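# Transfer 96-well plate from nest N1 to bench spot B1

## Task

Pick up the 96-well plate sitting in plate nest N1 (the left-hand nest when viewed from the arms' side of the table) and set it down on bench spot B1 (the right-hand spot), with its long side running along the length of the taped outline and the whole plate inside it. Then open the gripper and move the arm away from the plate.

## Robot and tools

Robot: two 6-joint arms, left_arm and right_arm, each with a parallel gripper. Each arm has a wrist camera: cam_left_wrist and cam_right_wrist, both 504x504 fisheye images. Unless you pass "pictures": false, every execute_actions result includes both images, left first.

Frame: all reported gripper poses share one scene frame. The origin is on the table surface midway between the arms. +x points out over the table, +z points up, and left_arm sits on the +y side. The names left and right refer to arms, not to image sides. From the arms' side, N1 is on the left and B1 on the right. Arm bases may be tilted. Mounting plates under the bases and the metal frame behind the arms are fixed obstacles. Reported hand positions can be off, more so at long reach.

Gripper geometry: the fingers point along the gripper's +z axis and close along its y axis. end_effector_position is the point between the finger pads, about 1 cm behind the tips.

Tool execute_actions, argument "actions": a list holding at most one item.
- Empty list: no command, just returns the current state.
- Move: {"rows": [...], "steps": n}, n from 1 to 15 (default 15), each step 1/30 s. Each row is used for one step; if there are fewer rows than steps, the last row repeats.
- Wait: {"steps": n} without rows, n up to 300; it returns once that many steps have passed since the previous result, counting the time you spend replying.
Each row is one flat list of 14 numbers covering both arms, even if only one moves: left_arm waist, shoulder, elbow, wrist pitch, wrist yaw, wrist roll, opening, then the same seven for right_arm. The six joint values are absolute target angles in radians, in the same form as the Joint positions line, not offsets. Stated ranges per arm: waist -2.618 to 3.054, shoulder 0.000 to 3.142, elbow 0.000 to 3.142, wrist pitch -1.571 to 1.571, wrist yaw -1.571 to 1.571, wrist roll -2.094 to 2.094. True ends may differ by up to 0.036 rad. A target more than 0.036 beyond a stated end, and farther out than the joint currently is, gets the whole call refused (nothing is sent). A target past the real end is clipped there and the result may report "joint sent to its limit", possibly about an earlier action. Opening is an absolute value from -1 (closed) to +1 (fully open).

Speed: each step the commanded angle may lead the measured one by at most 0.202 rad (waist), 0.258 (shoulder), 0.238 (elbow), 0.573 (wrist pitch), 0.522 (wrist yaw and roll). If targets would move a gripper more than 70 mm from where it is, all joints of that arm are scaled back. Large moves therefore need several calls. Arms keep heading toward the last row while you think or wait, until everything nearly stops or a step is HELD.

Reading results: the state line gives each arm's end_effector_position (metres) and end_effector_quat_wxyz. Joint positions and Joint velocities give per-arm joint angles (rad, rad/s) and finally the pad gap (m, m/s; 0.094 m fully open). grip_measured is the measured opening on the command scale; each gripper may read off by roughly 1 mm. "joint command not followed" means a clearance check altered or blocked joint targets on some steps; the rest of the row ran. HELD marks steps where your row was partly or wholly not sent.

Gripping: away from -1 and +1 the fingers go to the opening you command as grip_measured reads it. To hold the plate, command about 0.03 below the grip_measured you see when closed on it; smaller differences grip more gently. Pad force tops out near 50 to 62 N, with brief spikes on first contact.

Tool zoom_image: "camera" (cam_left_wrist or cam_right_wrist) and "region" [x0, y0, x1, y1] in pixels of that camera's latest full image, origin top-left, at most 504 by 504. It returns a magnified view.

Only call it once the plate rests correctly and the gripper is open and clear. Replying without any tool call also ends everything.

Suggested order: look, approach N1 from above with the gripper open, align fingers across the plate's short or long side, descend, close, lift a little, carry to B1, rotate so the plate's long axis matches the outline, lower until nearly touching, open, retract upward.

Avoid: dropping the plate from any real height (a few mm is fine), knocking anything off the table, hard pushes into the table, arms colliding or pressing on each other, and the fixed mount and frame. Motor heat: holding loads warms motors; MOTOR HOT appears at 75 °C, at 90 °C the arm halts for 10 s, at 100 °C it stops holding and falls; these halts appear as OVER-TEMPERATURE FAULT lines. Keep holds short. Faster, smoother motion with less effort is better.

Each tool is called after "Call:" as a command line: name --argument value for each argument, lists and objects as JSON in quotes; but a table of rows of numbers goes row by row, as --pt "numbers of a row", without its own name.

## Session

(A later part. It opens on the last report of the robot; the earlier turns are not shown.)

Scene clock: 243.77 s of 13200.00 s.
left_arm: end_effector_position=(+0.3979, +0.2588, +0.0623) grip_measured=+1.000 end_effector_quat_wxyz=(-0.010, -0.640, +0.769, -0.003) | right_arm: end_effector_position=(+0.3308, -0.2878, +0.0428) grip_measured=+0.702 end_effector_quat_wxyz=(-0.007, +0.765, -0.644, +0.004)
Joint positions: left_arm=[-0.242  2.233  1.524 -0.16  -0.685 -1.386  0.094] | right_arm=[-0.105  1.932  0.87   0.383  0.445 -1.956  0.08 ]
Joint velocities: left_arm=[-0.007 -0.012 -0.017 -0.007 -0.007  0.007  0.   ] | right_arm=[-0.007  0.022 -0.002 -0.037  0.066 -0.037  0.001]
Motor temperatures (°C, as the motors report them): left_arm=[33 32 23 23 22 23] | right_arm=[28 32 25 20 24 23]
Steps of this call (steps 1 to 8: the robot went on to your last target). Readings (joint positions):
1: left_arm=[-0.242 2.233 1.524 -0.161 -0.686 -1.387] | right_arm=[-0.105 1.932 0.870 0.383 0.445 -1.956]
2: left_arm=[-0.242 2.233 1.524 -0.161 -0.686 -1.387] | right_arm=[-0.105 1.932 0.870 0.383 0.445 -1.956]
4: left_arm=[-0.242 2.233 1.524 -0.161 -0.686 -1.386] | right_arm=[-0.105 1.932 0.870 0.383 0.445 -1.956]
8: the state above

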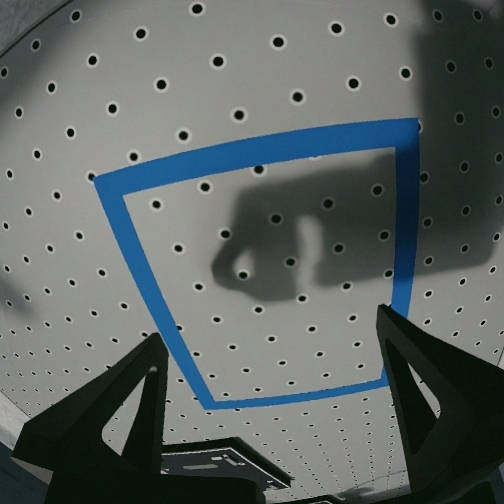

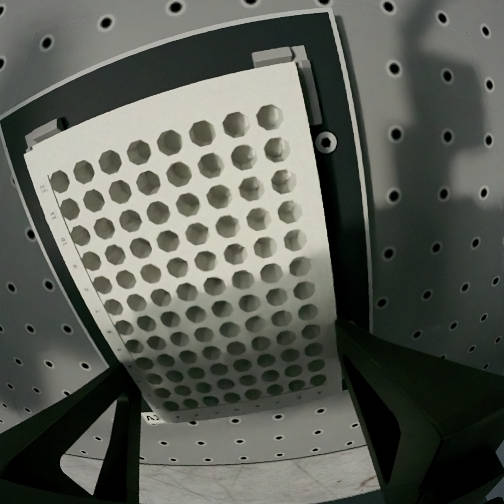

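Call:
execute_actions --actions '[{"rows": [ [-0.2513,2.2348,1.5451,-0.146,-0.687,-1.38,1,-0.1045,1.9420,0.8820,0.3830,0.4370,-1.9600,0.668], [-0.2513,2.2348,1.5451,-0.146,-0.687,-1.38,1,-0.1000,1.9310,0.8700,0.3760,0.4440,-1.9550,0.665], [-0.2513,2.2348,1.5451,-0.146,-0.687,-1.38,1,-0.0955,1.9200,0.8580,0.3690,0.4500,-1.9500,0.665], [-0.2513,2.2348,1.5451,-0.146,-0.687,-1.38,1,-0.0910,1.9100,0.8470,0.3640,0.4540,-1.9451,0.665], [-0.2513,2.2348,1.5451,-0.146,-0.687,-1.38,1,-0.0892,1.9046,0.8418,0.3605,0.4558,-1.9434,0.665], [-0.2513,2.2348,1.5451,-0.146,-0.687,-1.38,1,-0.0868,1.8977,0.8378,0.3561,0.4581,-1.9413,0.665], [-0.2513,2.2348,1.5451,-0.146,-0.687,-1.38,1,-0.0842,1.8893,0.8328,0.3513,0.4605,-1.9390,0.665], [-0.2513,2.2348,1.5451,-0.146,-0.687,-1.38,1,-0.0815,1.8801,0.8273,0.3462,0.4631,-1.9366,0.665], [-0.2513,2.2348,1.5451,-0.146,-0.687,-1.38,1,-0.0789,1.8709,0.8219,0.3411,0.4657,-1.9341,0.665], [-0.2513,2.2348,1.5451,-0.146,-0.687,-1.38,1,-0.0763,1.8617,0.8165,0.3363,0.4682,-1.9318,0.665], [-0.2513,2.2348,1.5451,-0.146,-0.687,-1.38,1,-0.0739,1.8532,0.8115,0.3319,0.4704,-1.9297,0.665], [-0.2513,2.2348,1.5451,-0.146,-0.687,-1.38,1,-0.0715,1.8456,0.8069,0.3280,0.4724,-1.9279,0.665], [-0.2513,2.2348,1.5451,-0.146,-0.687,-1.38,1,-0.0692,1.8394,0.8033,0.3239,0.4772,-1.9232,0.665], [-0.2513,2.2348,1.5451,-0.146,-0.687,-1.38,1,-0.0671,1.8356,0.8011,0.3206,0.4830,-1.9176,0.665], [-0.2513,2.2348,1.5451,-0.146,-0.687,-1.38,1,-0.0647,1.8333,0.7997,0.3163,0.4904,-1.9102,0.665] ], "steps": 15}]' --pictures false

Call:
execute_actions --actions '[{"rows": [ [-0.2513,2.2348,1.5451,-0.146,-0.687,-1.38,1,-0.0592,1.8360,0.8025,0.3111,0.4993,-1.9013,0.665], [-0.2513,2.2348,1.5451,-0.146,-0.687,-1.38,1,-0.0513,1.8460,0.8150,0.3050,0.5094,-1.8910,0.665], [-0.2513,2.2348,1.5451,-0.146,-0.687,-1.38,1,-0.0412,1.8594,0.8300,0.2979,0.5207,-1.8792,0.665], [-0.2513,2.2348,1.5451,-0.146,-0.687,-1.38,1,-0.0292,1.8741,0.8477,0.2900,0.5329,-1.8663,0.665], [-0.2513,2.2348,1.5451,-0.146,-0.687,-1.38,1,-0.0155,1.8881,0.8641,0.2811,0.5460,-1.8522,0.665], [-0.2513,2.2348,1.5451,-0.146,-0.687,-1.38,1,-0.0001,1.8995,0.8780,0.2713,0.5596,-1.8371,0.665], [-0.2513,2.2348,1.5451,-0.146,-0.687,-1.38,1,0.0166,1.9083,0.8886,0.2606,0.5738,-1.8210,0.665], [-0.2513,2.2348,1.5451,-0.146,-0.687,-1.38,1,0.0345,1.9184,0.9008,0.2490,0.5882,-1.8043,0.665], [-0.2513,2.2348,1.5451,-0.146,-0.687,-1.38,1,0.0533,1.9298,0.9147,0.2365,0.6029,-1.7868,0.665], [-0.2513,2.2348,1.5451,-0.146,-0.687,-1.38,1,0.0730,1.9426,0.9302,0.2231,0.6175,-1.7689,0.665], [-0.2513,2.2348,1.5451,-0.146,-0.687,-1.38,1,0.0932,1.9567,0.9473,0.2087,0.6321,-1.7507,0.665], [-0.2513,2.2348,1.5451,-0.146,-0.687,-1.38,1,0.1139,1.9722,0.9660,0.1932,0.6460,-1.7327,0.665], [-0.2513,2.2348,1.5451,-0.146,-0.687,-1.38,1,0.1347,1.9890,0.9864,0.1772,0.6594,-1.7147,0.665], [-0.2513,2.2348,1.5451,-0.146,-0.687,-1.38,1,0.1556,2.0072,1.0084,0.1607,0.6723,-1.6967,0.665], [-0.2513,2.2348,1.5451,-0.146,-0.687,-1.38,1,0.1757,2.0267,1.0328,0.1437,0.6847,-1.6787,0.665] ], "steps": 15}]' --pictures false

Call:
execute_actions --actions '[{"rows": [ [-0.2513,2.2348,1.5451,-0.146,-0.687,-1.38,1,0.1953,2.0469,1.0583,0.1262,0.6966,-1.6608,0.665], [-0.2513,2.2348,1.5451,-0.146,-0.687,-1.38,1,0.2144,2.0677,1.0849,0.1082,0.7080,-1.6428,0.665], [-0.2513,2.2348,1.5451,-0.146,-0.687,-1.38,1,0.2331,2.0892,1.1126,0.0897,0.7189,-1.6248,0.665], [-0.2513,2.2348,1.5451,-0.146,-0.687,-1.38,1,0.2513,2.1113,1.1414,0.0707,0.7293,-1.6068,0.665], [-0.2513,2.2348,1.5451,-0.146,-0.687,-1.38,1,0.2690,2.1341,1.1713,0.0511,0.7392,-1.5888,0.665], [-0.2513,2.2348,1.5451,-0.146,-0.687,-1.38,1,0.2862,2.1575,1.2023,0.0312,0.7490,-1.5708,0.665], [-0.2513,2.2348,1.5451,-0.146,-0.687,-1.38,1,0.3029,2.1816,1.2344,0.0111,0.7585,-1.5528,0.665], [-0.2513,2.2348,1.5451,-0.146,-0.687,-1.38,1,0.3192,2.2064,1.2676,-0.0092,0.7677,-1.5349,0.665], [-0.2513,2.2348,1.5451,-0.146,-0.687,-1.38,1,0.3355,2.2316,1.3011,-0.0297,0.7766,-1.5171,0.665], [-0.2513,2.2348,1.5451,-0.146,-0.687,-1.38,1,0.3515,2.2571,1.3351,-0.0504,0.7853,-1.4994,0.665], [-0.2513,2.2348,1.5451,-0.146,-0.687,-1.38,1,0.3672,2.2829,1.3696,-0.0713,0.7937,-1.4818,0.665], [-0.2513,2.2348,1.5451,-0.146,-0.687,-1.38,1,0.3826,2.3091,1.4046,-0.0925,0.8018,-1.4643,0.665], [-0.2513,2.2348,1.5451,-0.146,-0.687,-1.38,1,0.3977,2.3356,1.4401,-0.1139,0.8096,-1.4468,0.665], [-0.2513,2.2348,1.5451,-0.146,-0.687,-1.38,1,0.4125,2.3624,1.4761,-0.1366,0.8164,-1.4294,0.665], [-0.2513,2.2348,1.5451,-0.146,-0.687,-1.38,1,0.4269,2.3895,1.5126,-0.1591,0.8228,-1.4131,0.665] ], "steps": 15}]' --pictures false

Call:
execute_actions --actions '[{"rows": [ [-0.2513,2.2348,1.5451,-0.146,-0.687,-1.38,1,0.4410,2.4168,1.5495,-0.1812,0.8287,-1.3979,0.665], [-0.2513,2.2348,1.5451,-0.146,-0.687,-1.38,1,0.4545,2.4443,1.5875,-0.2026,0.8341,-1.3841,0.665], [-0.2513,2.2348,1.5451,-0.146,-0.687,-1.38,1,0.4672,2.4719,1.6261,-0.2230,0.8389,-1.3719,0.665], [-0.2513,2.2348,1.5451,-0.146,-0.687,-1.38,1,0.4790,2.4995,1.6651,-0.2421,0.8430,-1.3613,0.665], [-0.2513,2.2348,1.5451,-0.146,-0.687,-1.38,1,0.4898,2.5269,1.7042,-0.2597,0.8464,-1.3526,0.665], [-0.2513,2.2348,1.5451,-0.146,-0.687,-1.38,1,0.4994,2.5540,1.7431,-0.2757,0.8491,-1.3458,0.665], [-0.2513,2.2348,1.5451,-0.146,-0.687,-1.38,1,0.5077,2.5807,1.7815,-0.2899,0.8510,-1.3409,0.665], [-0.2513,2.2348,1.5451,-0.146,-0.687,-1.38,1,0.5146,2.6068,1.8191,-0.3020,0.8521,-1.3382,0.665], [-0.2513,2.2348,1.5451,-0.146,-0.687,-1.38,1,0.5201,2.6322,1.8557,-0.3117,0.8521,-1.3382,0.665], [-0.2513,2.2348,1.5451,-0.146,-0.687,-1.38,1,0.5241,2.6568,1.8910,-0.3206,0.8521,-1.3382,0.665], [-0.2513,2.2348,1.5451,-0.146,-0.687,-1.38,1,0.5262,2.6805,1.9249,-0.3289,0.8521,-1.3382,0.665], [-0.2513,2.2348,1.5451,-0.146,-0.687,-1.38,1,0.5262,2.7032,1.9573,-0.3364,0.8521,-1.3382,0.665], [-0.2513,2.2348,1.5451,-0.146,-0.687,-1.38,1,0.5262,2.7242,1.9872,-0.3432,0.8521,-1.3382,0.665], [-0.2513,2.2348,1.5451,-0.146,-0.687,-1.38,1,0.5262,2.7435,2.0148,-0.3493,0.8521,-1.3382,0.665], [-0.2513,2.2348,1.5451,-0.146,-0.687,-1.38,1,0.5262,2.7611,2.0400,-0.3547,0.8521,-1.3382,0.665] ], "steps": 15}]' --pictures false

Call:
execute_actions --actions '[{"rows": [ [-0.2513,2.2348,1.5451,-0.146,-0.687,-1.38,1,0.5262,2.7771,2.0627,-0.3593,0.8521,-1.3382,0.665], [-0.2513,2.2348,1.5451,-0.146,-0.687,-1.38,1,0.5262,2.7914,2.0831,-0.3632,0.8521,-1.3382,0.665], [-0.2513,2.2348,1.5451,-0.146,-0.687,-1.38,1,0.5262,2.8040,2.1011,-0.3665,0.8521,-1.3382,0.665], [-0.2513,2.2348,1.5451,-0.146,-0.687,-1.38,1,0.5262,2.8149,2.1166,-0.3690,0.8521,-1.3382,0.665], [-0.2513,2.2348,1.5451,-0.146,-0.687,-1.38,1,0.5262,2.8241,2.1298,-0.3708,0.8521,-1.3382,0.665], [-0.2513,2.2348,1.5451,-0.146,-0.687,-1.38,1,0.5262,2.8317,2.1406,-0.3718,0.8521,-1.3382,0.665], [-0.2513,2.2348,1.5451,-0.146,-0.687,-1.38,1,0.5262,2.8375,2.1490,-0.3722,0.8521,-1.3382,0.665], [-0.2513,2.2348,1.5451,-0.146,-0.687,-1.38,1,0.5262,2.8417,2.1550,-0.3722,0.8521,-1.3382,0.665], [-0.2513,2.2348,1.5451,-0.146,-0.687,-1.38,1,0.5262,2.8443,2.1586,-0.3722,0.8521,-1.3382,0.665], [-0.2513,2.2348,1.5451,-0.146,-0.687,-1.38,1,0.5262,2.8451,2.1598,-0.3722,0.8521,-1.3382,0.665] ], "steps": 15}]' --pictures false

Call:
execute_actions --actions '[{"steps": 6}]'

Scene clock: 364.27 s of 13200.00 s.
left_arm: end_effector_position=(+0.3980, +0.2588, +0.0623) grip_measured=+1.000 end_effector_quat_wxyz=(-0.010, -0.640, +0.769, -0.003) | right_arm: end_effector_position=(+0.3312, -0.2924, +0.0604) grip_measured=+0.702 end_effector_quat_wxyz=(-0.002, +0.762, -0.647, +0.009)
Joint positions: left_arm=[-0.242  2.233  1.524 -0.16  -0.685 -1.386  0.094] | right_arm=[-0.087  1.86   0.829  0.352  0.473 -1.936  0.08 ]
Joint velocities: left_arm=[-0.002  0.002  0.017  0.037  0.037  0.007  0.   ] | right_arm=[ 0.071 -0.139 -0.061 -0.125  0.051  0.066  0.001]
Motor temperatures (°C, as the motors report them): left_arm=[34 34 23 23 22 23] | right_arm=[27 32 25 20 24 23]
Steps of this call (steps 1 to 15: the robot went on to your last target; steps 16 to 90: nothing new was sent; then 117.00 s passed at rest; steps 91 to 105: all 15 steps of this action). Readings (joint positions):
91: left_arm=[-0.242 2.233 1.524 -0.160 -0.685 -1.386] | right_arm=[-0.105 1.932 0.870 0.383 0.445 -1.956]
92: left_arm=[-0.242 2.233 1.524 -0.160 -0.685 -1.386] | right_arm=[-0.105 1.932 0.870 0.383 0.445 -1.956]
94: left_arm=[-0.242 2.233 1.524 -0.160 -0.685 -1.386] | right_arm=[-0.105 1.932 0.870 0.383 0.447 -1.956]
98: left_arm=[-0.242 2.233 1.524 -0.160 -0.685 -1.386] | right_arm=[-0.103 1.924 0.865 0.379 0.450 -1.952]
105: the state above

Scene clock: 364.77 s of 13200.00 s.
left_arm: end_effector_position=(+0.3980, +0.2588, +0.0623) grip_measured=+1.000 end_effector_quat_wxyz=(-0.010, -0.639, +0.769, -0.003) | right_arm: end_effector_position=(+0.3498, -0.2202, +0.0732) grip_measured=+0.702 end_effector_quat_wxyz=(+0.004, +0.759, -0.651, +0.006)
Joint positions: left_arm=[-0.242  2.233  1.524 -0.16  -0.685 -1.385  0.094] | right_arm=[ 0.12   1.974  0.975  0.221  0.633 -1.758  0.08 ]
Joint velocities: left_arm=[-0.002 -0.012 -0.017  0.007  0.007  0.007  0.   ] | right_arm=[ 0.589  0.501  0.623 -0.447  0.374  0.462  0.001]
Motor temperatures (°C, as the motors report them): left_arm=[34 34 23 23 22 23] | right_arm=[27 32 25 20 24 23]
Steps of this call (steps 1 to 15: all 15 steps of this action). Readings (joint positions):
1: left_arm=[-0.242 2.233 1.524 -0.160 -0.685 -1.385] | right_arm=[-0.084 1.856 0.828 0.348 0.478 -1.931]
2: left_arm=[-0.242 2.233 1.524 -0.160 -0.685 -1.385] | right_arm=[-0.081 1.856 0.828 0.346 0.485 -1.925]
4: left_arm=[-0.242 2.233 1.524 -0.160 -0.685 -1.385] | right_arm=[-0.068 1.856 0.828 0.336 0.501 -1.910]
8: left_arm=[-0.242 2.233 1.524 -0.160 -0.685 -1.385] | right_arm=[-0.018 1.878 0.857 0.301 0.545 -1.866]
15: the state above

Scene clock: 365.27 s of 13200.00 s.
left_arm: end_effector_position=(+0.3980, +0.2588, +0.0623) grip_measured=+1.000 end_effector_quat_wxyz=(-0.010, -0.639, +0.769, -0.003) | right_arm: end_effector_position=(+0.3778, -0.0832, +0.0755) grip_measured=+0.702 end_effector_quat_wxyz=(-0.001, +0.756, -0.654, +0.002)
Joint positions: left_arm=[-0.242  2.233  1.524 -0.16  -0.685 -1.385  0.094] | right_arm=[ 0.376  2.326  1.434 -0.053  0.79  -1.494  0.08 ]
Joint velocities: left_arm=[-0.002 -0.012  0.002 -0.022 -0.066 -0.007  0.   ] | right_arm=[ 0.369  0.764  1.018 -0.608  0.242  0.447  0.   ]
Motor temperatures (°C, as the motors report them): left_arm=[34 34 23 23 22 23] | right_arm=[27 32 25 20 24 23]
Steps of this call (steps 1 to 15: all 15 steps of this action). Readings (joint positions):
1: left_arm=[-0.242 2.233 1.524 -0.160 -0.685 -1.385] | right_arm=[0.141 1.993 0.998 0.206 0.646 -1.741]
2: left_arm=[-0.242 2.233 1.524 -0.160 -0.685 -1.385] | right_arm=[0.161 2.013 1.022 0.191 0.658 -1.724]
4: left_arm=[-0.242 2.233 1.524 -0.160 -0.685 -1.385] | right_arm=[0.199 2.055 1.075 0.158 0.682 -1.688]
8: left_arm=[-0.242 2.233 1.524 -0.160 -0.685 -1.385] | right_arm=[0.269 2.147 1.194 0.086 0.725 -1.618]
15: the state above

Scene clock: 365.77 s of 13200.00 s.
left_arm: end_effector_position=(+0.3980, +0.2588, +0.0623) grip_measured=+1.000 end_effector_quat_wxyz=(-0.010, -0.639, +0.769, -0.003) | right_arm: end_effector_position=(+0.3783, +0.0315, +0.0630) grip_measured=+0.702 end_effector_quat_wxyz=(-0.011, +0.759, -0.651, -0.001)
Joint positions: left_arm=[-0.242  2.233  1.524 -0.16  -0.685 -1.385  0.094] | right_arm=[ 0.507  2.715  1.971 -0.3    0.844 -1.355  0.08 ]
Joint velocities: left_arm=[-0.017  0.017  0.027 -0.051 -0.051 -0.081  0.   ] | right_arm=[ 0.012  0.564  0.779 -0.286  0.051 -0.007 -0.001]
Motor temperatures (°C, as the motors report them): left_arm=[34 34 23 23 22 23] | right_arm=[27 32 25 20 24 23]
Steps of this call (steps 1 to 15: all 15 steps of this action). Readings (joint positions):
1: left_arm=[-0.242 2.233 1.524 -0.160 -0.685 -1.385] | right_arm=[0.390 2.353 1.470 -0.074 0.797 -1.477]
2: left_arm=[-0.242 2.233 1.524 -0.160 -0.685 -1.385] | right_arm=[0.404 2.380 1.507 -0.095 0.804 -1.461]
4: left_arm=[-0.242 2.233 1.524 -0.160 -0.685 -1.385] | right_arm=[0.431 2.435 1.582 -0.138 0.817 -1.431]
8: left_arm=[-0.242 2.233 1.524 -0.160 -0.685 -1.385] | right_arm=[0.476 2.547 1.735 -0.214 0.835 -1.385]
15: the state above

Scene clock: 366.27 s of 13200.00 s.
left_arm: end_effector_position=(+0.3980, +0.2588, +0.0623) grip_measured=+1.000 end_effector_quat_wxyz=(-0.010, -0.639, +0.769, -0.003) | right_arm: end_effector_position=(+0.3752, +0.0485, +0.0474) grip_measured=+0.702 end_effector_quat_wxyz=(-0.006, +0.759, -0.651, -0.000)
Joint positions: left_arm=[-0.242  2.233  1.524 -0.16  -0.685 -1.385  0.094] | right_arm=[ 0.507  2.83   2.132 -0.356  0.85  -1.348  0.08 ]
Joint velocities: left_arm=[-0.012  0.017 -0.012 -0.037  0.037 -0.007  0.   ] | right_arm=[ 0.012  0.012  0.012  0.037 -0.022 -0.051  0.001]
Motor temperatures (°C, as the motors report them): left_arm=[34 34 23 23 22 23] | right_arm=[27 32 25 20 24 23]
Steps of this call (steps 1 to 15: all 15 steps of this action). Readings (joint positions):
1: left_arm=[-0.242 2.233 1.524 -0.160 -0.685 -1.385] | right_arm=[0.507 2.734 1.998 -0.308 0.845 -1.353]
2: left_arm=[-0.242 2.233 1.524 -0.160 -0.685 -1.385] | right_arm=[0.507 2.751 2.021 -0.316 0.847 -1.352]
4: left_arm=[-0.242 2.233 1.524 -0.160 -0.685 -1.385] | right_arm=[0.507 2.780 2.061 -0.329 0.848 -1.350]
8: left_arm=[-0.242 2.233 1.524 -0.160 -0.685 -1.385] | right_arm=[0.507 2.818 2.114 -0.346 0.849 -1.349]
15: the state above

Scene clock: 366.47 s of 13200.00 s.
left_arm: end_effector_position=(+0.3980, +0.2588, +0.0623) grip_measured=+1.000 end_effector_quat_wxyz=(-0.010, -0.639, +0.769, -0.003) | right_arm: end_effector_position=(+0.3757, +0.0483, +0.0475) grip_measured=+0.702 end_effector_quat_wxyz=(-0.006, +0.759, -0.651, +0.000)
Joint positions: left_arm=[-0.242  2.233  1.524 -0.16  -0.685 -1.385  0.094] | right_arm=[ 0.507  2.83   2.133 -0.357  0.851 -1.347  0.08 ]
Joint velocities: left_arm=[-0.012 -0.012  0.007 -0.066 -0.007  0.066  0.   ] | right_arm=[-0.012 -0.007 -0.002 -0.051 -0.022 -0.007  0.   ]
Motor temperatures (°C, as the motors report them): left_arm=[34 34 23 23 22 23] | right_arm=[28 32 25 20 24 23]
Steps of this call (steps 1 to 6: the robot went on to your last target). Readings (joint positions):
1: left_arm=[-0.242 2.233 1.524 -0.160 -0.685 -1.385] | right_arm=[0.507 2.830 2.133 -0.356 0.851 -1.347]
2: left_arm=[-0.242 2.233 1.524 -0.160 -0.685 -1.385] | right_arm=[0.507 2.830 2.133 -0.356 0.851 -1.347]
4: left_arm=[-0.242 2.233 1.524 -0.160 -0.685 -1.385] | right_arm=[0.507 2.830 2.133 -0.356 0.851 -1.347]
6: the state above

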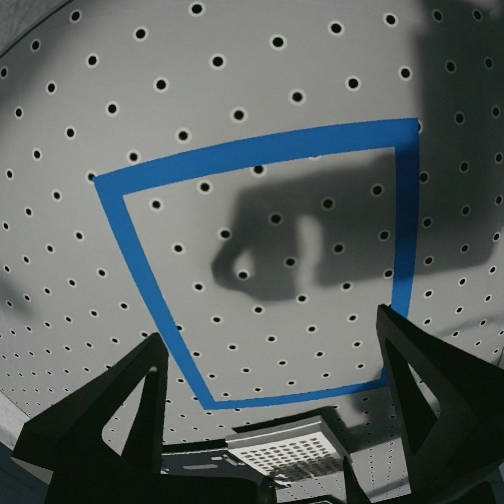

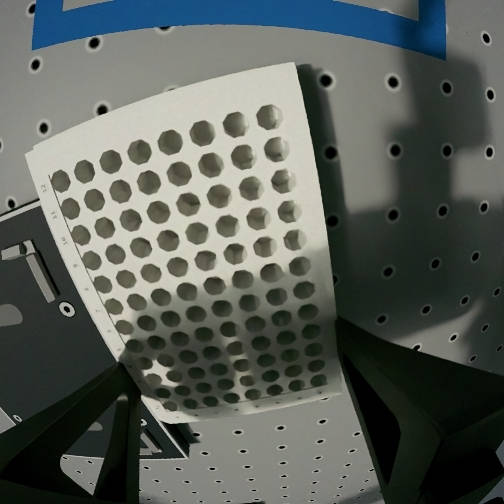

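Call:
execute_actions --actions '[]'

Scene clock: 422.63 s of 13200.00 s.
left_arm: end_effector_position=(+0.3980, +0.2588, +0.0623) grip_measured=+1.000 end_effector_quat_wxyz=(-0.010, -0.639, +0.769, -0.003) | right_arm: end_effector_position=(+0.3755, +0.0482, +0.0475) grip_measured=+0.702 end_effector_quat_wxyz=(-0.006, +0.759, -0.651, +0.000)
Joint positions: left_arm=[-0.242  2.233  1.524 -0.16  -0.685 -1.385  0.094] | right_arm=[ 0.507  2.83   2.133 -0.358  0.851 -1.347  0.08 ]
Joint velocities: left_arm=[ 0.012  0.002 -0.027 -0.022  0.037  0.066  0.   ] | right_arm=[-0.027 -0.017  0.002  0.022 -0.022  0.051 -0.001]
Motor temperatures (°C, as the motors report them): left_arm=[34 35 23 23 22 23] | right_arm=[35 33 26 20 24 23]
Steps of this call (steps 1 to 15: the robot went on to your last target; steps 16 to 90: nothing new was sent; then 53.17 s passed at rest). Readings (joint positions):
1: left_arm=[-0.242 2.233 1.524 -0.160 -0.685 -1.385] | right_arm=[0.507 2.830 2.133 -0.357 0.851 -1.347]
2: left_arm=[-0.242 2.233 1.524 -0.160 -0.685 -1.385] | right_arm=[0.507 2.830 2.133 -0.357 0.851 -1.347]
4: left_arm=[-0.242 2.233 1.524 -0.160 -0.685 -1.385] | right_arm=[0.507 2.830 2.133 -0.357 0.851 -1.347]
8: left_arm=[-0.242 2.233 1.524 -0.160 -0.685 -1.385] | right_arm=[0.507 2.830 2.133 -0.358 0.851 -1.347]
90: the state above
All arms were judged still, so your last target was given up. Only a new action makes them travel on or press farther. Fingers that are still opening or closing keep moving.

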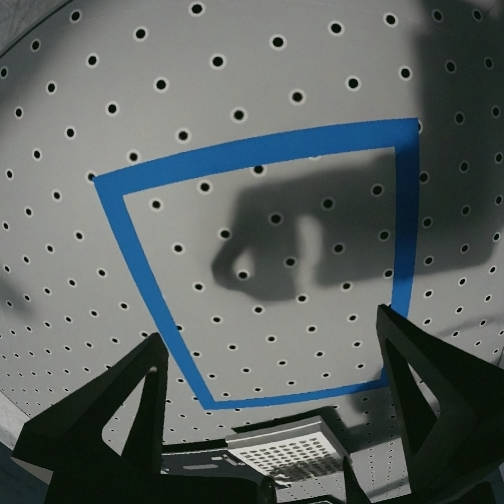

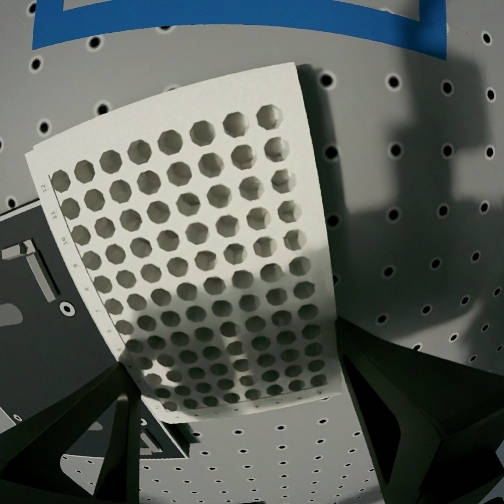

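Call:
zoom_image --camera "cam_right_wrist" --region '[0, 130, 130, 260]'

Call:
zoom_image --camera "cam_right_wrist" --region '[100, 350, 230, 480]'

Call:
zoom_image --camera "cam_left_wrist" --region '[150, 400, 380, 504]'

Region (0, 130, 130, 260) of cam_right_wrist's 504x504 image, scaled by 3.877, with more detail than that image has.

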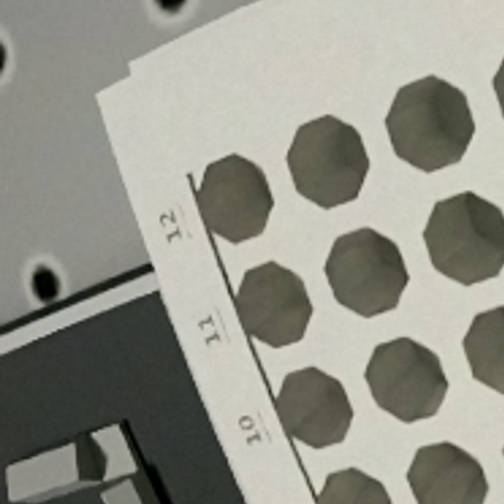

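Region (100, 350, 230, 480) of cam_right_wrist's 504x504 image, scaled by 3.877, with more detail than that image has.

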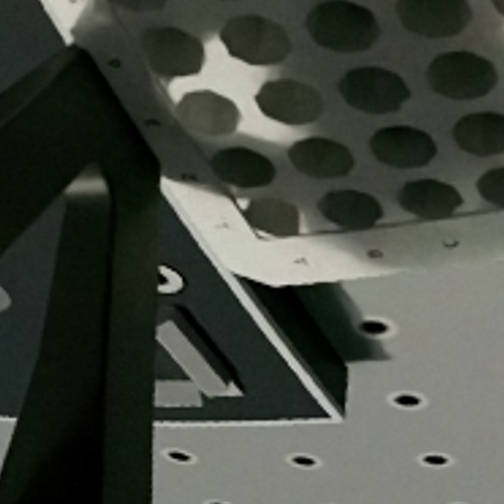

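Region (150, 400, 380, 504) of cam_left_wrist's 504x504 image, scaled by 2.191, with more detail than that image has; it fills the top 228 rows of this view, and the rest is white.

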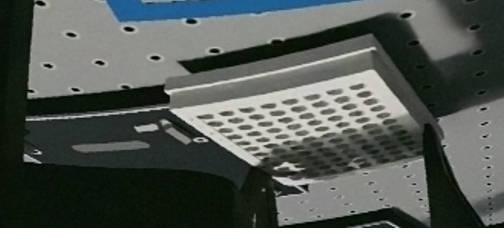

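Call:
zoom_image --camera "cam_right_wrist" --region '[300, 50, 468, 218]'

Call:
zoom_image --camera "cam_right_wrist" --region '[0, 20, 168, 188]'

Call:
zoom_image --camera "cam_right_wrist" --region '[150, 400, 234, 484]'

Call:
zoom_image --camera "cam_right_wrist" --region '[220, 380, 346, 504]'

Call:
zoom_image --camera "cam_right_wrist" --region '[336, 190, 504, 358]'

Region (300, 50, 468, 218) of cam_right_wrist's 504x504 image, scaled by 3.000, with more detail than that image has.

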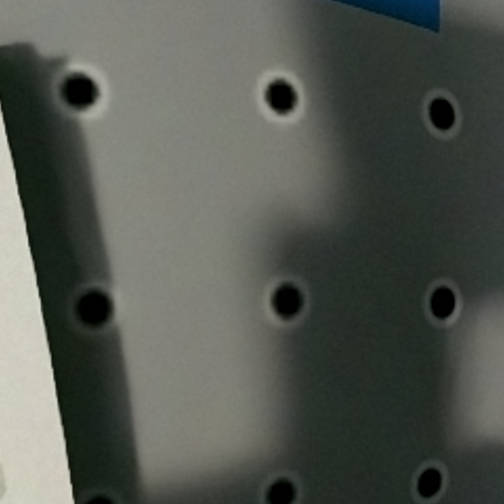

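Region (0, 20, 168, 188) of cam_right_wrist's 504x504 image, scaled by 3.000, with more detail than that image has.

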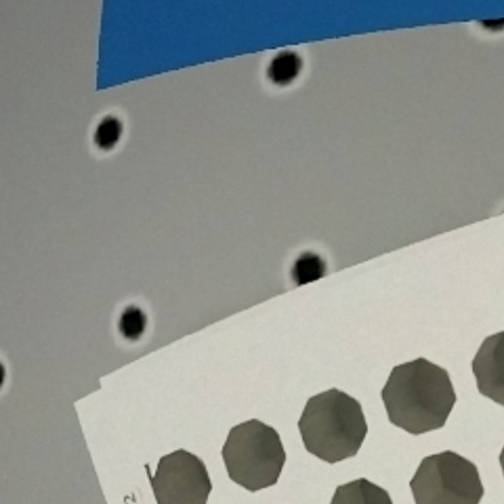

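Region (150, 400, 234, 484) of cam_right_wrist's 504x504 image, scaled by 6.000, with more detail than that image has.

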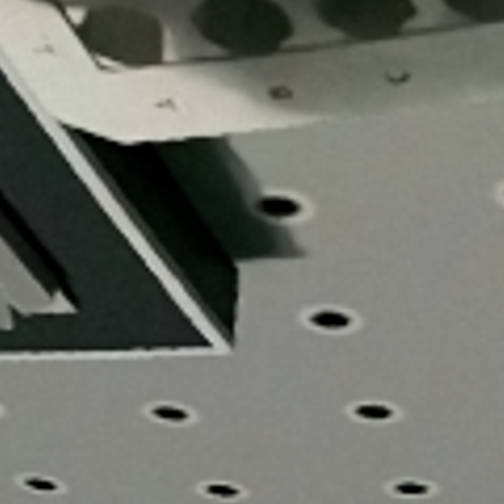

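Region (220, 380, 346, 504) of cam_right_wrist's 504x504 image, scaled by 4.000, with more detail than that image has; it fills the top 496 rows of this view, and the rest is white.

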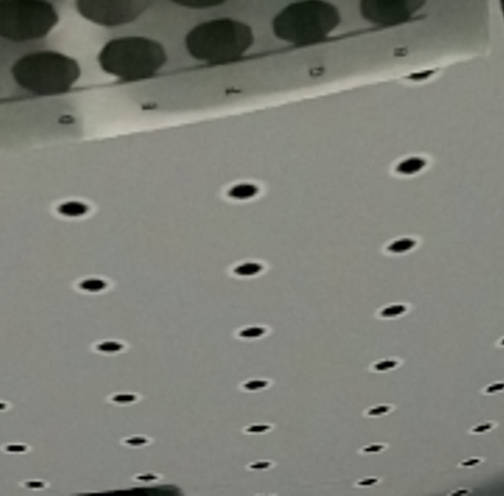

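Region (336, 190, 504, 358) of cam_right_wrist's 504x504 image, scaled by 3.000, with more detail than that image has.

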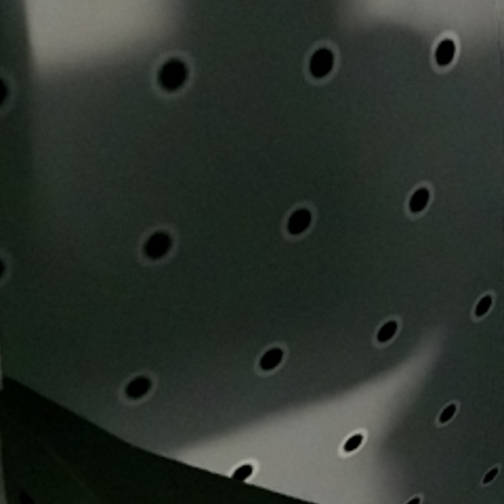

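Call:
execute_actions --actions '[{"rows": [ [-0.2513,2.2348,1.5451,-0.146,-0.687,-1.38,1, 0.5262,2.8489,2.1608,-0.3764,0.8521,-1.3382,0.665], [-0.2513,2.2348,1.5451,-0.146,-0.687,-1.38,1, 0.5262,2.8537,2.1638,-0.3795,0.8521,-1.3382,0.665], [-0.2513,2.2348,1.5451,-0.146,-0.687,-1.38,1, 0.5262,2.8593,2.1687,-0.3834,0.8521,-1.3382,0.665], [-0.2513,2.2348,1.5451,-0.146,-0.687,-1.38,1, 0.5262,2.8625,2.1754,-0.3881,0.8521,-1.3382,0.665], [-0.2513,2.2348,1.5451,-0.146,-0.687,-1.38,1, 0.5262,2.8664,2.1837,-0.3933,0.8521,-1.3382,0.665], [-0.2513,2.2348,1.5451,-0.146,-0.687,-1.38,1, 0.5262,2.8711,2.1936,-0.3989,0.8521,-1.3382,0.665], [-0.2513,2.2348,1.5451,-0.146,-0.687,-1.38,1, 0.5262,2.8764,2.2047,-0.4049,0.8521,-1.3382,0.665], [-0.2513,2.2348,1.5451,-0.146,-0.687,-1.38,1, 0.5262,2.8821,2.2167,-0.4112,0.8521,-1.3382,0.665], [-0.2513,2.2348,1.5451,-0.146,-0.687,-1.38,1, 0.5262,2.8881,2.2295,-0.4174,0.8521,-1.3382,0.665], [-0.2513,2.2348,1.5451,-0.146,-0.687,-1.38,1, 0.5262,2.8944,2.2428,-0.4237,0.8521,-1.3382,0.665], [-0.2513,2.2348,1.5451,-0.146,-0.687,-1.38,1, 0.5262,2.9008,2.2562,-0.4297,0.8521,-1.3382,0.665], [-0.2513,2.2348,1.5451,-0.146,-0.687,-1.38,1, 0.5262,2.9071,2.2695,-0.4354,0.8521,-1.3382,0.665], [-0.2513,2.2348,1.5451,-0.146,-0.687,-1.38,1, 0.5262,2.9131,2.2823,-0.4405,0.8521,-1.3382,0.665], [-0.2513,2.2348,1.5451,-0.146,-0.687,-1.38,1, 0.5262,2.9189,2.2944,-0.4452,0.8521,-1.3382,0.665], [-0.2513,2.2348,1.5451,-0.146,-0.687,-1.38,1, 0.5262,2.9241,2.3054,-0.4491,0.8521,-1.3382,0.665] ], "steps": 15}]' --pictures false

Call:
execute_actions --actions '[{"rows": [ [-0.2513,2.2348,1.5451,-0.146,-0.687,-1.38,1, 0.5262,2.9288,2.3153,-0.4522,0.8521,-1.3382,0.665], [-0.2513,2.2348,1.5451,-0.146,-0.687,-1.38,1, 0.5262,2.9327,2.3236,-0.4545,0.8521,-1.3382,0.665], [-0.2513,2.2348,1.5451,-0.146,-0.687,-1.38,1, 0.5262,2.9359,2.3303,-0.4559,0.8521,-1.3382,0.665], [-0.2513,2.2348,1.5451,-0.146,-0.687,-1.38,1, 0.5262,2.9382,2.3352,-0.4564,0.8521,-1.3382,0.665], [-0.2513,2.2348,1.5451,-0.146,-0.687,-1.38,1, 0.5262,2.9396,2.3382,-0.4564,0.8521,-1.3382,0.665], [-0.2513,2.2348,1.5451,-0.146,-0.687,-1.38,1, 0.5262,2.9401,2.3392,-0.4564,0.8521,-1.3382,0.665], [-0.2513,2.2348,1.5451,-0.146,-0.687,-1.38,1, 0.5262,2.9401,2.3392,-0.4564,0.8521,-1.3382,0.665], [-0.2513,2.2348,1.5451,-0.146,-0.687,-1.38,1, 0.5262,2.9401,2.3392,-0.4564,0.8521,-1.3382,0.665], [-0.2513,2.2348,1.5451,-0.146,-0.687,-1.38,1, 0.5262,2.9401,2.3392,-0.4564,0.8521,-1.3382,0.665], [-0.2513,2.2348,1.5451,-0.146,-0.687,-1.38,1, 0.5262,2.9401,2.3392,-0.4564,0.8521,-1.3382,0.675], [-0.2513,2.2348,1.5451,-0.146,-0.687,-1.38,1, 0.5262,2.9401,2.3392,-0.4564,0.8521,-1.3382,0.685], [-0.2513,2.2348,1.5451,-0.146,-0.687,-1.38,1, 0.5262,2.9401,2.3392,-0.4564,0.8521,-1.3382,0.695], [-0.2513,2.2348,1.5451,-0.146,-0.687,-1.38,1, 0.5262,2.9401,2.3392,-0.4564,0.8521,-1.3382,0.705], [-0.2513,2.2348,1.5451,-0.154,-0.691,-1.3825,1, 0.5262,2.9401,2.3392,-0.4564,0.8521,-1.3382,0.72], [-0.2513,2.2348,1.5451,-0.162,-0.695,-1.385,1, 0.5262,2.9401,2.3392,-0.4564,0.8521,-1.3382,0.74] ], "steps": 15}]' --pictures false

Call:
execute_actions --actions '[{"rows": [ [-0.2545,2.2348,1.5451,-0.170,-0.699,-1.3875,1, 0.5262,2.9401,2.3392,-0.4564,0.8521,-1.3382,0.77], [-0.2577,2.2348,1.5451,-0.178,-0.702,-1.390,1, 0.5262,2.931,2.329,-0.4514,0.8521,-1.3382,0.81], [-0.2609,2.2348,1.5451,-0.1782,-0.7022,-1.3908,1, 0.5262,2.922,2.319,-0.4464,0.8521,-1.3382,0.86], [-0.264,2.2348,1.5451,-0.1787,-0.7028,-1.3933,1, 0.5262,2.913,2.309,-0.4414,0.8521,-1.3382,0.91], [-0.2643,2.2354,1.5456,-0.1796,-0.7038,-1.3973,1, 0.5262,2.904,2.299,-0.4364,0.8521,-1.3382,0.96], [-0.2654,2.2372,1.5471,-0.1808,-0.7052,-1.4029,1, 0.5262,2.895,2.2895,-0.4316,0.8521,-1.3382,1], [-0.2671,2.2402,1.5495,-0.1823,-0.7070,-1.4101,1, 0.5262,2.8917,2.2875,-0.4280,0.8521,-1.3382,1], [-0.2695,2.2443,1.5529,-0.1842,-0.7091,-1.4188,1, 0.5262,2.8867,2.2814,-0.4233,0.8521,-1.3382,1], [-0.2726,2.2496,1.5573,-0.1863,-0.7116,-1.4289,1, 0.5262,2.8810,2.2711,-0.4173,0.8521,-1.3382,1], [-0.2763,2.2559,1.5625,-0.1888,-0.7144,-1.4404,1, 0.5262,2.8738,2.2572,-0.4104,0.8521,-1.3382,1], [-0.2806,2.2634,1.5686,-0.1916,-0.7176,-1.4532,1, 0.5262,2.8640,2.2394,-0.4025,0.8521,-1.3382,1], [-0.2855,2.2718,1.5756,-0.1946,-0.7211,-1.4673,1, 0.5262,2.8508,2.2183,-0.3941,0.8521,-1.3382,1], [-0.2910,2.2812,1.5833,-0.1978,-0.7248,-1.4824,1, 0.5262,2.8351,2.1937,-0.3852,0.8521,-1.3382,1], [-0.2970,2.2915,1.5918,-0.2013,-0.7288,-1.4986,1, 0.5262,2.8173,2.1665,-0.3760,0.8521,-1.3382,1], [-0.3034,2.3026,1.6009,-0.2050,-0.7330,-1.5158,1, 0.5262,2.7963,2.1366,-0.3668,0.8521,-1.3382,1] ], "steps": 15}]' --pictures false

Call:
execute_actions --actions '[{"rows": [ [-0.3103,2.3145,1.6107,-0.2088,-0.7374,-1.5337,1, 0.5262,2.7732,2.1043,-0.3578,0.8521,-1.3382,1], [-0.3176,2.3270,1.6210,-0.2128,-0.7420,-1.5523,1, 0.5262,2.7484,2.0703,-0.3492,0.8521,-1.3382,1], [-0.3253,2.3402,1.6319,-0.2169,-0.7468,-1.5715,1, 0.5262,2.7218,2.0347,-0.3412,0.8521,-1.3382,1], [-0.3332,2.3538,1.6431,-0.2211,-0.7516,-1.5912,1, 0.5262,2.6937,1.9980,-0.3354,0.8521,-1.3382,1], [-0.3414,2.3679,1.6547,-0.2254,-0.7565,-1.6112,1, 0.5262,2.6643,1.9606,-0.3314,0.8521,-1.3382,1], [-0.3498,2.3824,1.6666,-0.2297,-0.7615,-1.6314,1, 0.5262,2.6338,1.9252,-0.3294,0.8521,-1.3382,1], [-0.3583,2.3970,1.6786,-0.2341,-0.7665,-1.6516,1, 0.5262,2.6023,1.8886,-0.3284,0.8521,-1.3382,1], [-0.3669,2.4118,1.6908,-0.2384,-0.7715,-1.6718,1, 0.5262,2.5700,1.8512,-0.3284,0.8521,-1.3382,1], [-0.3756,2.4267,1.7031,-0.2427,-0.7764,-1.6918,1, 0.5262,2.5372,1.8132,-0.3284,0.8521,-1.3382,1], [-0.3842,2.4415,1.7153,-0.2469,-0.7812,-1.7115,1, 0.5262,2.5041,1.7748,-0.3284,0.8521,-1.3382,1], [-0.3927,2.4561,1.7273,-0.2510,-0.7860,-1.7307,1, 0.5262,2.4709,1.7363,-0.3284,0.8521,-1.3382,1], [-0.4011,2.4706,1.7392,-0.2550,-0.7906,-1.7493,1, 0.5262,2.4378,1.6980,-0.3284,0.8521,-1.3382,1], [-0.4093,2.4847,1.7508,-0.2589,-0.7950,-1.7673,1, 0.5262,2.4050,1.6600,-0.3284,0.8521,-1.3382,1], [-0.4172,2.4983,1.7620,-0.2625,-0.7992,-1.7844,1, 0.5262,2.3727,1.6225,-0.3284,0.8521,-1.3382,1], [-0.4249,2.5115,1.7729,-0.2660,-0.8032,-1.8006,1, 0.5262,2.3412,1.5860,-0.3284,0.8521,-1.3382,1] ], "steps": 15}]' --pictures false

Call:
execute_actions --actions '[{"rows": [ [-0.4322,2.5240,1.7832,-0.2692,-0.8069,-1.8157,1, 0.5262,2.3107,1.5507,-0.3284,0.8521,-1.3382,1], [-0.4391,2.5359,1.7930,-0.2722,-0.8104,-1.8298,1, 0.5262,2.2812,1.5165,-0.3284,0.8521,-1.3382,1], [-0.4455,2.5470,1.8021,-0.2750,-0.8136,-1.8426,1, 0.5262,2.2532,1.4840,-0.3284,0.8521,-1.3382,1], [-0.4515,2.5573,1.8106,-0.2775,-0.8164,-1.8541,1, 0.5262,2.2266,1.4532,-0.3284,0.8521,-1.3382,1], [-0.4570,2.5667,1.8183,-0.2796,-0.8189,-1.8642,1, 0.5262,2.2018,1.4245,-0.3284,0.8521,-1.3382,1], [-0.4619,2.5751,1.8253,-0.2815,-0.8210,-1.8729,1, 0.5262,2.1787,1.3977,-0.3284,0.8521,-1.3382,1], [-0.4662,2.5826,1.8314,-0.2830,-0.8228,-1.8801,1, 0.5262,2.1577,1.3734,-0.3284,0.8521,-1.3382,1], [-0.4699,2.5889,1.8366,-0.2842,-0.8242,-1.8857,1, 0.5262,2.1389,1.3516,-0.3284,0.8521,-1.3382,1], [-0.4730,2.5942,1.8410,-0.2851,-0.8252,-1.8897,1, 0.5262,2.1222,1.3322,-0.3284,0.8521,-1.3382,1], [-0.4754,2.5983,1.8444,-0.2856,-0.8258,-1.8922,1, 0.5262,2.1080,1.3157,-0.3284,0.8521,-1.3382,1], [-0.4771,2.6013,1.8468,-0.2858,-0.8260,-1.8930,1, 0.5262,2.0962,1.3021,-0.3284,0.8521,-1.3382,1], [-0.4782,2.6031,1.8483,-0.2858,-0.8260,-1.8930,1, 0.5262,2.0870,1.2914,-0.3284,0.8521,-1.3382,1], [-0.4785,2.6037,1.8488,-0.2858,-0.8260,-1.8930,1, 0.5262,2.0803,1.2836,-0.3284,0.8521,-1.3382,1], [-0.4785,2.6037,1.8488,-0.2858,-0.8260,-1.8930,1, 0.5262,2.0763,1.2790,-0.3284,0.8521,-1.3382,1], [-0.4785,2.6037,1.8488,-0.2858,-0.8260,-1.8930,1, 0.5262,2.0750,1.2775,-0.3284,0.8521,-1.3382,1] ], "steps": 15}]' --pictures false

Call:
execute_actions --actions '[{"steps": 8}]'

Scene clock: 543.13 s of 13200.00 s.
left_arm: end_effector_position=(+0.3980, +0.2588, +0.0623) grip_measured=+1.000 end_effector_quat_wxyz=(-0.010, -0.639, +0.769, -0.003) | right_arm: end_effector_position=(+0.3797, +0.0572, +0.0416) grip_measured=+0.702 end_effector_quat_wxyz=(-0.005, +0.759, -0.651, +0.000)
Joint positions: left_arm=[-0.242  2.233  1.524 -0.16  -0.685 -1.385  0.094] | right_arm=[ 0.507  2.899  2.259 -0.416  0.852 -1.347  0.08 ]
Joint velocities: left_arm=[-0.017  0.002 -0.012 -0.022  0.095 -0.081  0.   ] | right_arm=[ 0.012  0.154  0.349 -0.125 -0.081  0.022 -0.001]
Motor temperatures (°C, as the motors report them): left_arm=[34 35 23 23 22 23] | right_arm=[38 33 26 20 24 23]
Steps of this call (steps 1 to 90: nothing new was sent; then 117.00 s passed at rest; steps 91 to 105: all 15 steps of this action). Readings (joint positions):
91: left_arm=[-0.242 2.233 1.524 -0.160 -0.685 -1.385] | right_arm=[0.507 2.830 2.133 -0.358 0.851 -1.347]
92: left_arm=[-0.242 2.233 1.524 -0.160 -0.685 -1.385] | right_arm=[0.507 2.830 2.133 -0.359 0.852 -1.347]
94: left_arm=[-0.242 2.233 1.524 -0.160 -0.685 -1.385] | right_arm=[0.507 2.833 2.137 -0.365 0.852 -1.347]
98: left_arm=[-0.242 2.233 1.524 -0.160 -0.685 -1.385] | right_arm=[0.507 2.854 2.173 -0.379 0.852 -1.347]
105: the state above

Scene clock: 543.63 s of 13200.00 s.
left_arm: end_effector_position=(+0.3980, +0.2588, +0.0623) grip_measured=+1.000 end_effector_quat_wxyz=(-0.010, -0.639, +0.769, -0.003) | right_arm: end_effector_position=(+0.3853, +0.0597, +0.0414) grip_measured=+0.738 end_effector_quat_wxyz=(-0.007, +0.758, -0.653, +0.001)
Joint positions: left_arm=[-0.242  2.233  1.524 -0.16  -0.685 -1.385  0.094] | right_arm=[ 0.507  2.92   2.312 -0.441  0.852 -1.347  0.082]
Joint velocities: left_arm=[-0.017 -0.012 -0.017 -0.051  0.037 -0.11   0.   ] | right_arm=[ 0.012 -0.007  0.017 -0.022 -0.066 -0.051  0.01 ]
Motor temperatures (°C, as the motors report them): left_arm=[34 35 23 23 22 23] | right_arm=[38 33 26 20 24 23]
Steps of this call (steps 1 to 15: all 15 steps of this action). Readings (joint positions):
1: left_arm=[-0.242 2.233 1.524 -0.160 -0.685 -1.385] | right_arm=[0.507 2.904 2.270 -0.420 0.852 -1.347]
2: left_arm=[-0.242 2.233 1.524 -0.160 -0.685 -1.385] | right_arm=[0.507 2.909 2.281 -0.424 0.852 -1.347]
4: left_arm=[-0.242 2.233 1.524 -0.160 -0.685 -1.385] | right_arm=[0.507 2.916 2.297 -0.430 0.852 -1.347]
8: left_arm=[-0.242 2.233 1.524 -0.160 -0.685 -1.385] | right_arm=[0.507 2.920 2.311 -0.435 0.852 -1.347]
15: the state above

Scene clock: 544.13 s of 13200.00 s.
left_arm: end_effector_position=(+0.4016, +0.2473, +0.0612) grip_measured=+1.000 end_effector_quat_wxyz=(-0.006, -0.661, +0.751, -0.001) | right_arm: end_effector_position=(+0.3804, +0.0506, +0.0471) grip_measured=+1.000 end_effector_quat_wxyz=(-0.003, +0.761, -0.649, -0.001)
Joint positions: left_arm=[-0.262  2.272  1.569 -0.174 -0.706 -1.457  0.094] | right_arm=[ 0.507  2.856  2.199 -0.405  0.852 -1.346  0.094]
Joint velocities: left_arm=[-0.168  0.286  0.266 -0.037 -0.051 -0.315  0.   ] | right_arm=[ 0.007 -0.462 -0.759  0.139  0.051  0.022  0.   ]
Motor temperatures (°C, as the motors report them): left_arm=[34 35 23 23 22 23] | right_arm=[38 33 26 20 24 23]
Steps of this call (steps 1 to 15: all 15 steps of this action). Readings (joint positions):
1: left_arm=[-0.242 2.233 1.524 -0.160 -0.685 -1.385] | right_arm=[0.507 2.920 2.312 -0.441 0.852 -1.347]
2: left_arm=[-0.242 2.233 1.524 -0.160 -0.685 -1.385] | right_arm=[0.507 2.920 2.312 -0.441 0.852 -1.347]
4: left_arm=[-0.242 2.233 1.524 -0.160 -0.685 -1.386] | right_arm=[0.507 2.920 2.312 -0.441 0.852 -1.347]
8: left_arm=[-0.242 2.233 1.524 -0.162 -0.688 -1.396] | right_arm=[0.507 2.920 2.312 -0.440 0.852 -1.347]
15: the state above

Scene clock: 544.63 s of 13200.00 s.
left_arm: end_effector_position=(+0.3811, +0.1628, +0.0571) grip_measured=+1.000 end_effector_quat_wxyz=(+0.014, +0.705, -0.709, +0.000) | right_arm: end_effector_position=(+0.3898, -0.0305, +0.1151) grip_measured=+1.000 end_effector_quat_wxyz=(+0.003, +0.765, -0.644, -0.003)
Joint positions: left_arm=[-0.384  2.483  1.734 -0.23  -0.767 -1.72   0.094] | right_arm=[ 0.507  2.412  1.669 -0.338  0.853 -1.346  0.094]
Joint velocities: left_arm=[-0.227  0.408  0.315 -0.037 -0.154 -0.476  0.   ] | right_arm=[-0.012 -0.994 -1.038  0.007 -0.037 -0.007  0.   ]
Motor temperatures (°C, as the motors report them): left_arm=[34 35 23 23 22 23] | right_arm=[38 33 26 20 24 23]
Steps of this call (steps 1 to 15: all 15 steps of this action). Readings (joint positions):
1: left_arm=[-0.268 2.282 1.578 -0.177 -0.710 -1.471] | right_arm=[0.507 2.838 2.170 -0.398 0.852 -1.346]
2: left_arm=[-0.276 2.293 1.588 -0.179 -0.713 -1.486] | right_arm=[0.507 2.818 2.139 -0.391 0.852 -1.346]
4: left_arm=[-0.291 2.319 1.608 -0.185 -0.721 -1.517] | right_arm=[0.507 2.771 2.071 -0.378 0.852 -1.346]
8: left_arm=[-0.325 2.378 1.652 -0.201 -0.737 -1.589] | right_arm=[0.507 2.654 1.927 -0.358 0.852 -1.346]
15: the state above

Scene clock: 545.13 s of 13200.00 s.
left_arm: end_effector_position=(+0.3630, +0.1173, +0.0587) grip_measured=+1.000 end_effector_quat_wxyz=(+0.015, +0.730, -0.683, -0.000) | right_arm: end_effector_position=(+0.3628, -0.0981, +0.1602) grip_measured=+1.000 end_effector_quat_wxyz=(+0.016, +0.776, -0.631, -0.009)
Joint positions: left_arm=[-0.453  2.6    1.825 -0.265 -0.803 -1.877  0.094] | right_arm=[ 0.507  2.102  1.306 -0.33   0.855 -1.345  0.094]
Joint velocities: left_arm=[ 0.002  0.012 -0.002  0.066 -0.007 -0.139  0.   ] | right_arm=[ 0.007 -0.129 -0.159 -0.051 -0.007 -0.022  0.   ]
Motor temperatures (°C, as the motors report them): left_arm=[34 35 23 23 22 23] | right_arm=[38 33 26 20 24 23]
Steps of this call (steps 1 to 15: all 15 steps of this action). Readings (joint positions):
1: left_arm=[-0.392 2.497 1.745 -0.235 -0.771 -1.738] | right_arm=[0.507 2.379 1.634 -0.336 0.854 -1.345]
2: left_arm=[-0.400 2.510 1.755 -0.238 -0.775 -1.755] | right_arm=[0.507 2.346 1.599 -0.334 0.854 -1.345]
4: left_arm=[-0.414 2.534 1.775 -0.245 -0.782 -1.786] | right_arm=[0.507 2.286 1.531 -0.332 0.854 -1.345]
8: left_arm=[-0.437 2.573 1.805 -0.256 -0.794 -1.836] | right_arm=[0.507 2.189 1.415 -0.330 0.855 -1.345]
15: the state above

Scene clock: 545.40 s of 13200.00 s.
left_arm: end_effector_position=(+0.3644, +0.1182, +0.0589) grip_measured=+1.000 end_effector_quat_wxyz=(+0.013, +0.733, -0.680, -0.001) | right_arm: end_effector_position=(+0.3624, -0.0991, +0.1608) grip_measured=+1.000 end_effector_quat_wxyz=(+0.016, +0.776, -0.631, -0.009)
Joint positions: left_arm=[-0.453  2.6    1.828 -0.267 -0.808 -1.885  0.094] | right_arm=[ 0.507  2.098  1.301 -0.33   0.855 -1.345  0.094]
Joint velocities: left_arm=[-0.022  0.007  0.032  0.007 -0.037 -0.051  0.   ] | right_arm=[-0.017 -0.022 -0.017 -0.051 -0.037 -0.095  0.   ]
Motor temperatures (°C, as the motors report them): left_arm=[35 35 23 23 22 23] | right_arm=[38 33 26 20 24 23]
Steps of this call (steps 1 to 8: the robot went on to your last target). Readings (joint positions):
1: left_arm=[-0.453 2.600 1.825 -0.266 -0.804 -1.879] | right_arm=[0.507 2.099 1.303 -0.330 0.855 -1.345]
2: left_arm=[-0.453 2.600 1.825 -0.267 -0.805 -1.881] | right_arm=[0.507 2.098 1.301 -0.330 0.855 -1.345]
4: left_arm=[-0.453 2.600 1.827 -0.267 -0.806 -1.883] | right_arm=[0.507 2.098 1.301 -0.330 0.855 -1.345]
8: the state above

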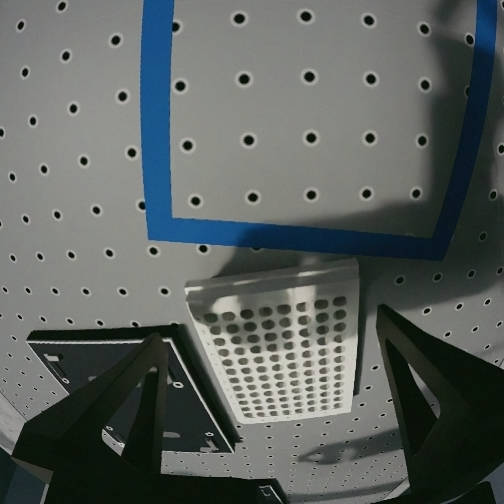

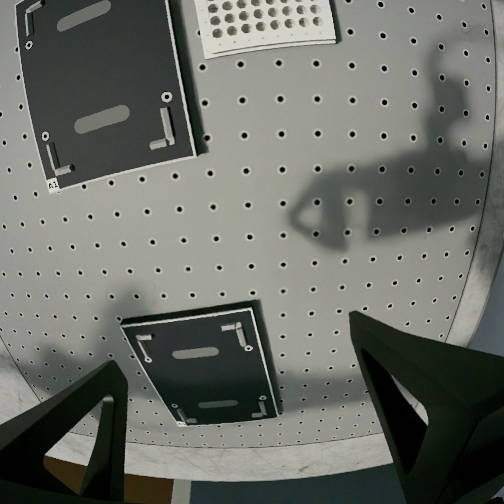

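Call:
execute_actions --actions '[]'

Call:
zoom_image --camera "cam_left_wrist" --region '[180, 270, 264, 354]'

Call:
zoom_image --camera "cam_left_wrist" --region '[290, 250, 374, 334]'

Call:
zoom_image --camera "cam_left_wrist" --region '[220, 370, 292, 442]'

Call:
zoom_image --camera "cam_left_wrist" --region '[295, 360, 367, 432]'

Scene clock: 568.97 s of 13200.00 s.
left_arm: end_effector_position=(+0.3645, +0.1183, +0.0589) grip_measured=+1.000 end_effector_quat_wxyz=(+0.012, +0.734, -0.679, -0.001) | right_arm: end_effector_position=(+0.3624, -0.0991, +0.1608) grip_measured=+1.000 end_effector_quat_wxyz=(+0.016, +0.776, -0.631, -0.009)
Joint positions: left_arm=[-0.453  2.6    1.828 -0.267 -0.809 -1.887  0.094] | right_arm=[ 0.507  2.098  1.301 -0.33   0.855 -1.345  0.094]
Joint velocities: left_arm=[-0.017 -0.007 -0.032  0.051 -0.051 -0.007  0.   ] | right_arm=[ 0.002  0.007  0.017 -0.051 -0.007  0.066  0.   ]
Motor temperatures (°C, as the motors report them): left_arm=[38 35 23 23 22 23] | right_arm=[36 34 25 20 24 23]
Steps of this call (steps 1 to 30: the robot went on to your last target; steps 31 to 90: nothing new was sent; then 20.57 s passed at rest). Readings (joint positions):
1: left_arm=[-0.453 2.600 1.828 -0.267 -0.808 -1.886] | right_arm=[0.507 2.098 1.301 -0.330 0.855 -1.345]
2: left_arm=[-0.453 2.600 1.828 -0.267 -0.808 -1.886] | right_arm=[0.507 2.098 1.301 -0.330 0.855 -1.345]
4: left_arm=[-0.453 2.600 1.828 -0.267 -0.808 -1.887] | right_arm=[0.507 2.098 1.301 -0.330 0.855 -1.345]
8: left_arm=[-0.453 2.600 1.828 -0.267 -0.809 -1.887] | right_arm=[0.507 2.098 1.301 -0.330 0.855 -1.345]
90: the state above
All arms were judged still, so your last target was given up. Only a new action makes them travel on or press farther. Fingers that are still opening or closing keep moving.

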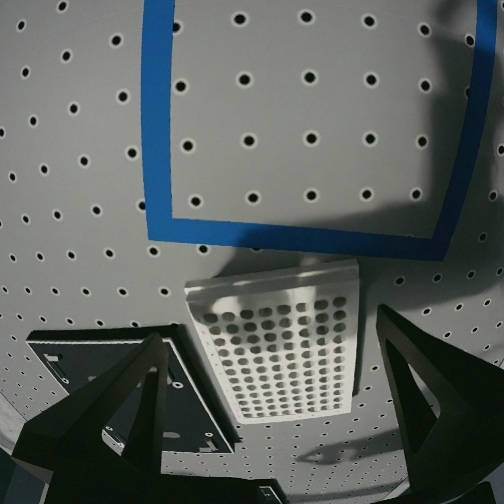

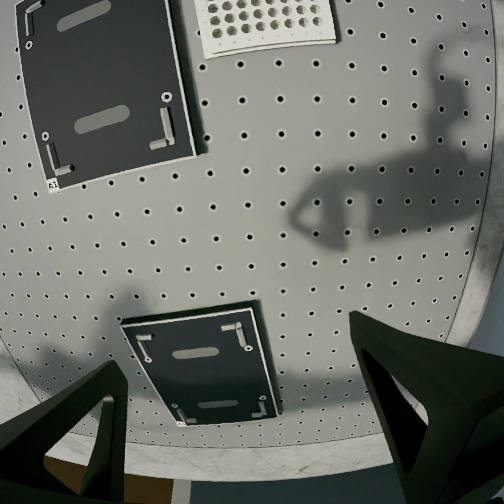

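Region (180, 270, 264, 354) of cam_left_wrist's 504x504 image, scaled by 6.000, with more detail than that image has.

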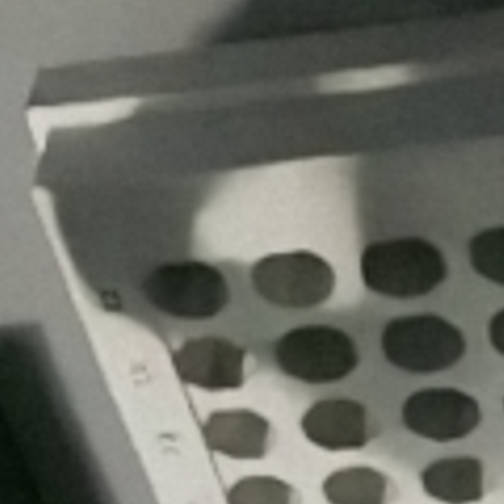

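Region (290, 250, 374, 334) of cam_left_wrist's 504x504 image, scaled by 6.000, with more detail than that image has.

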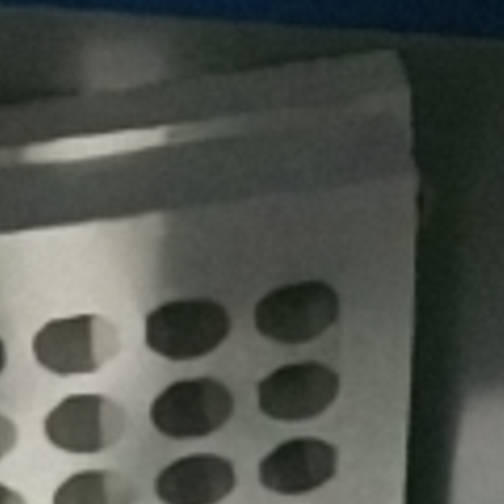

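Region (220, 370, 292, 442) of cam_left_wrist's 504x504 image, scaled by 7.000, with more detail than that image has.

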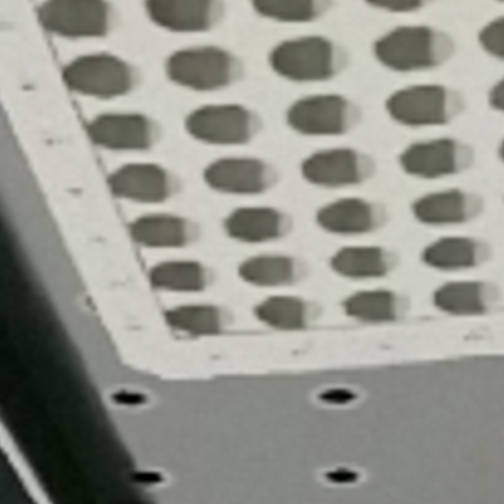

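Region (295, 360, 367, 432) of cam_left_wrist's 504x504 image, scaled by 7.000, with more detail than that image has.

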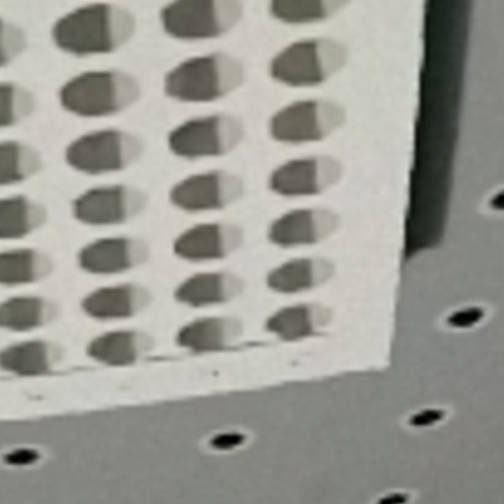

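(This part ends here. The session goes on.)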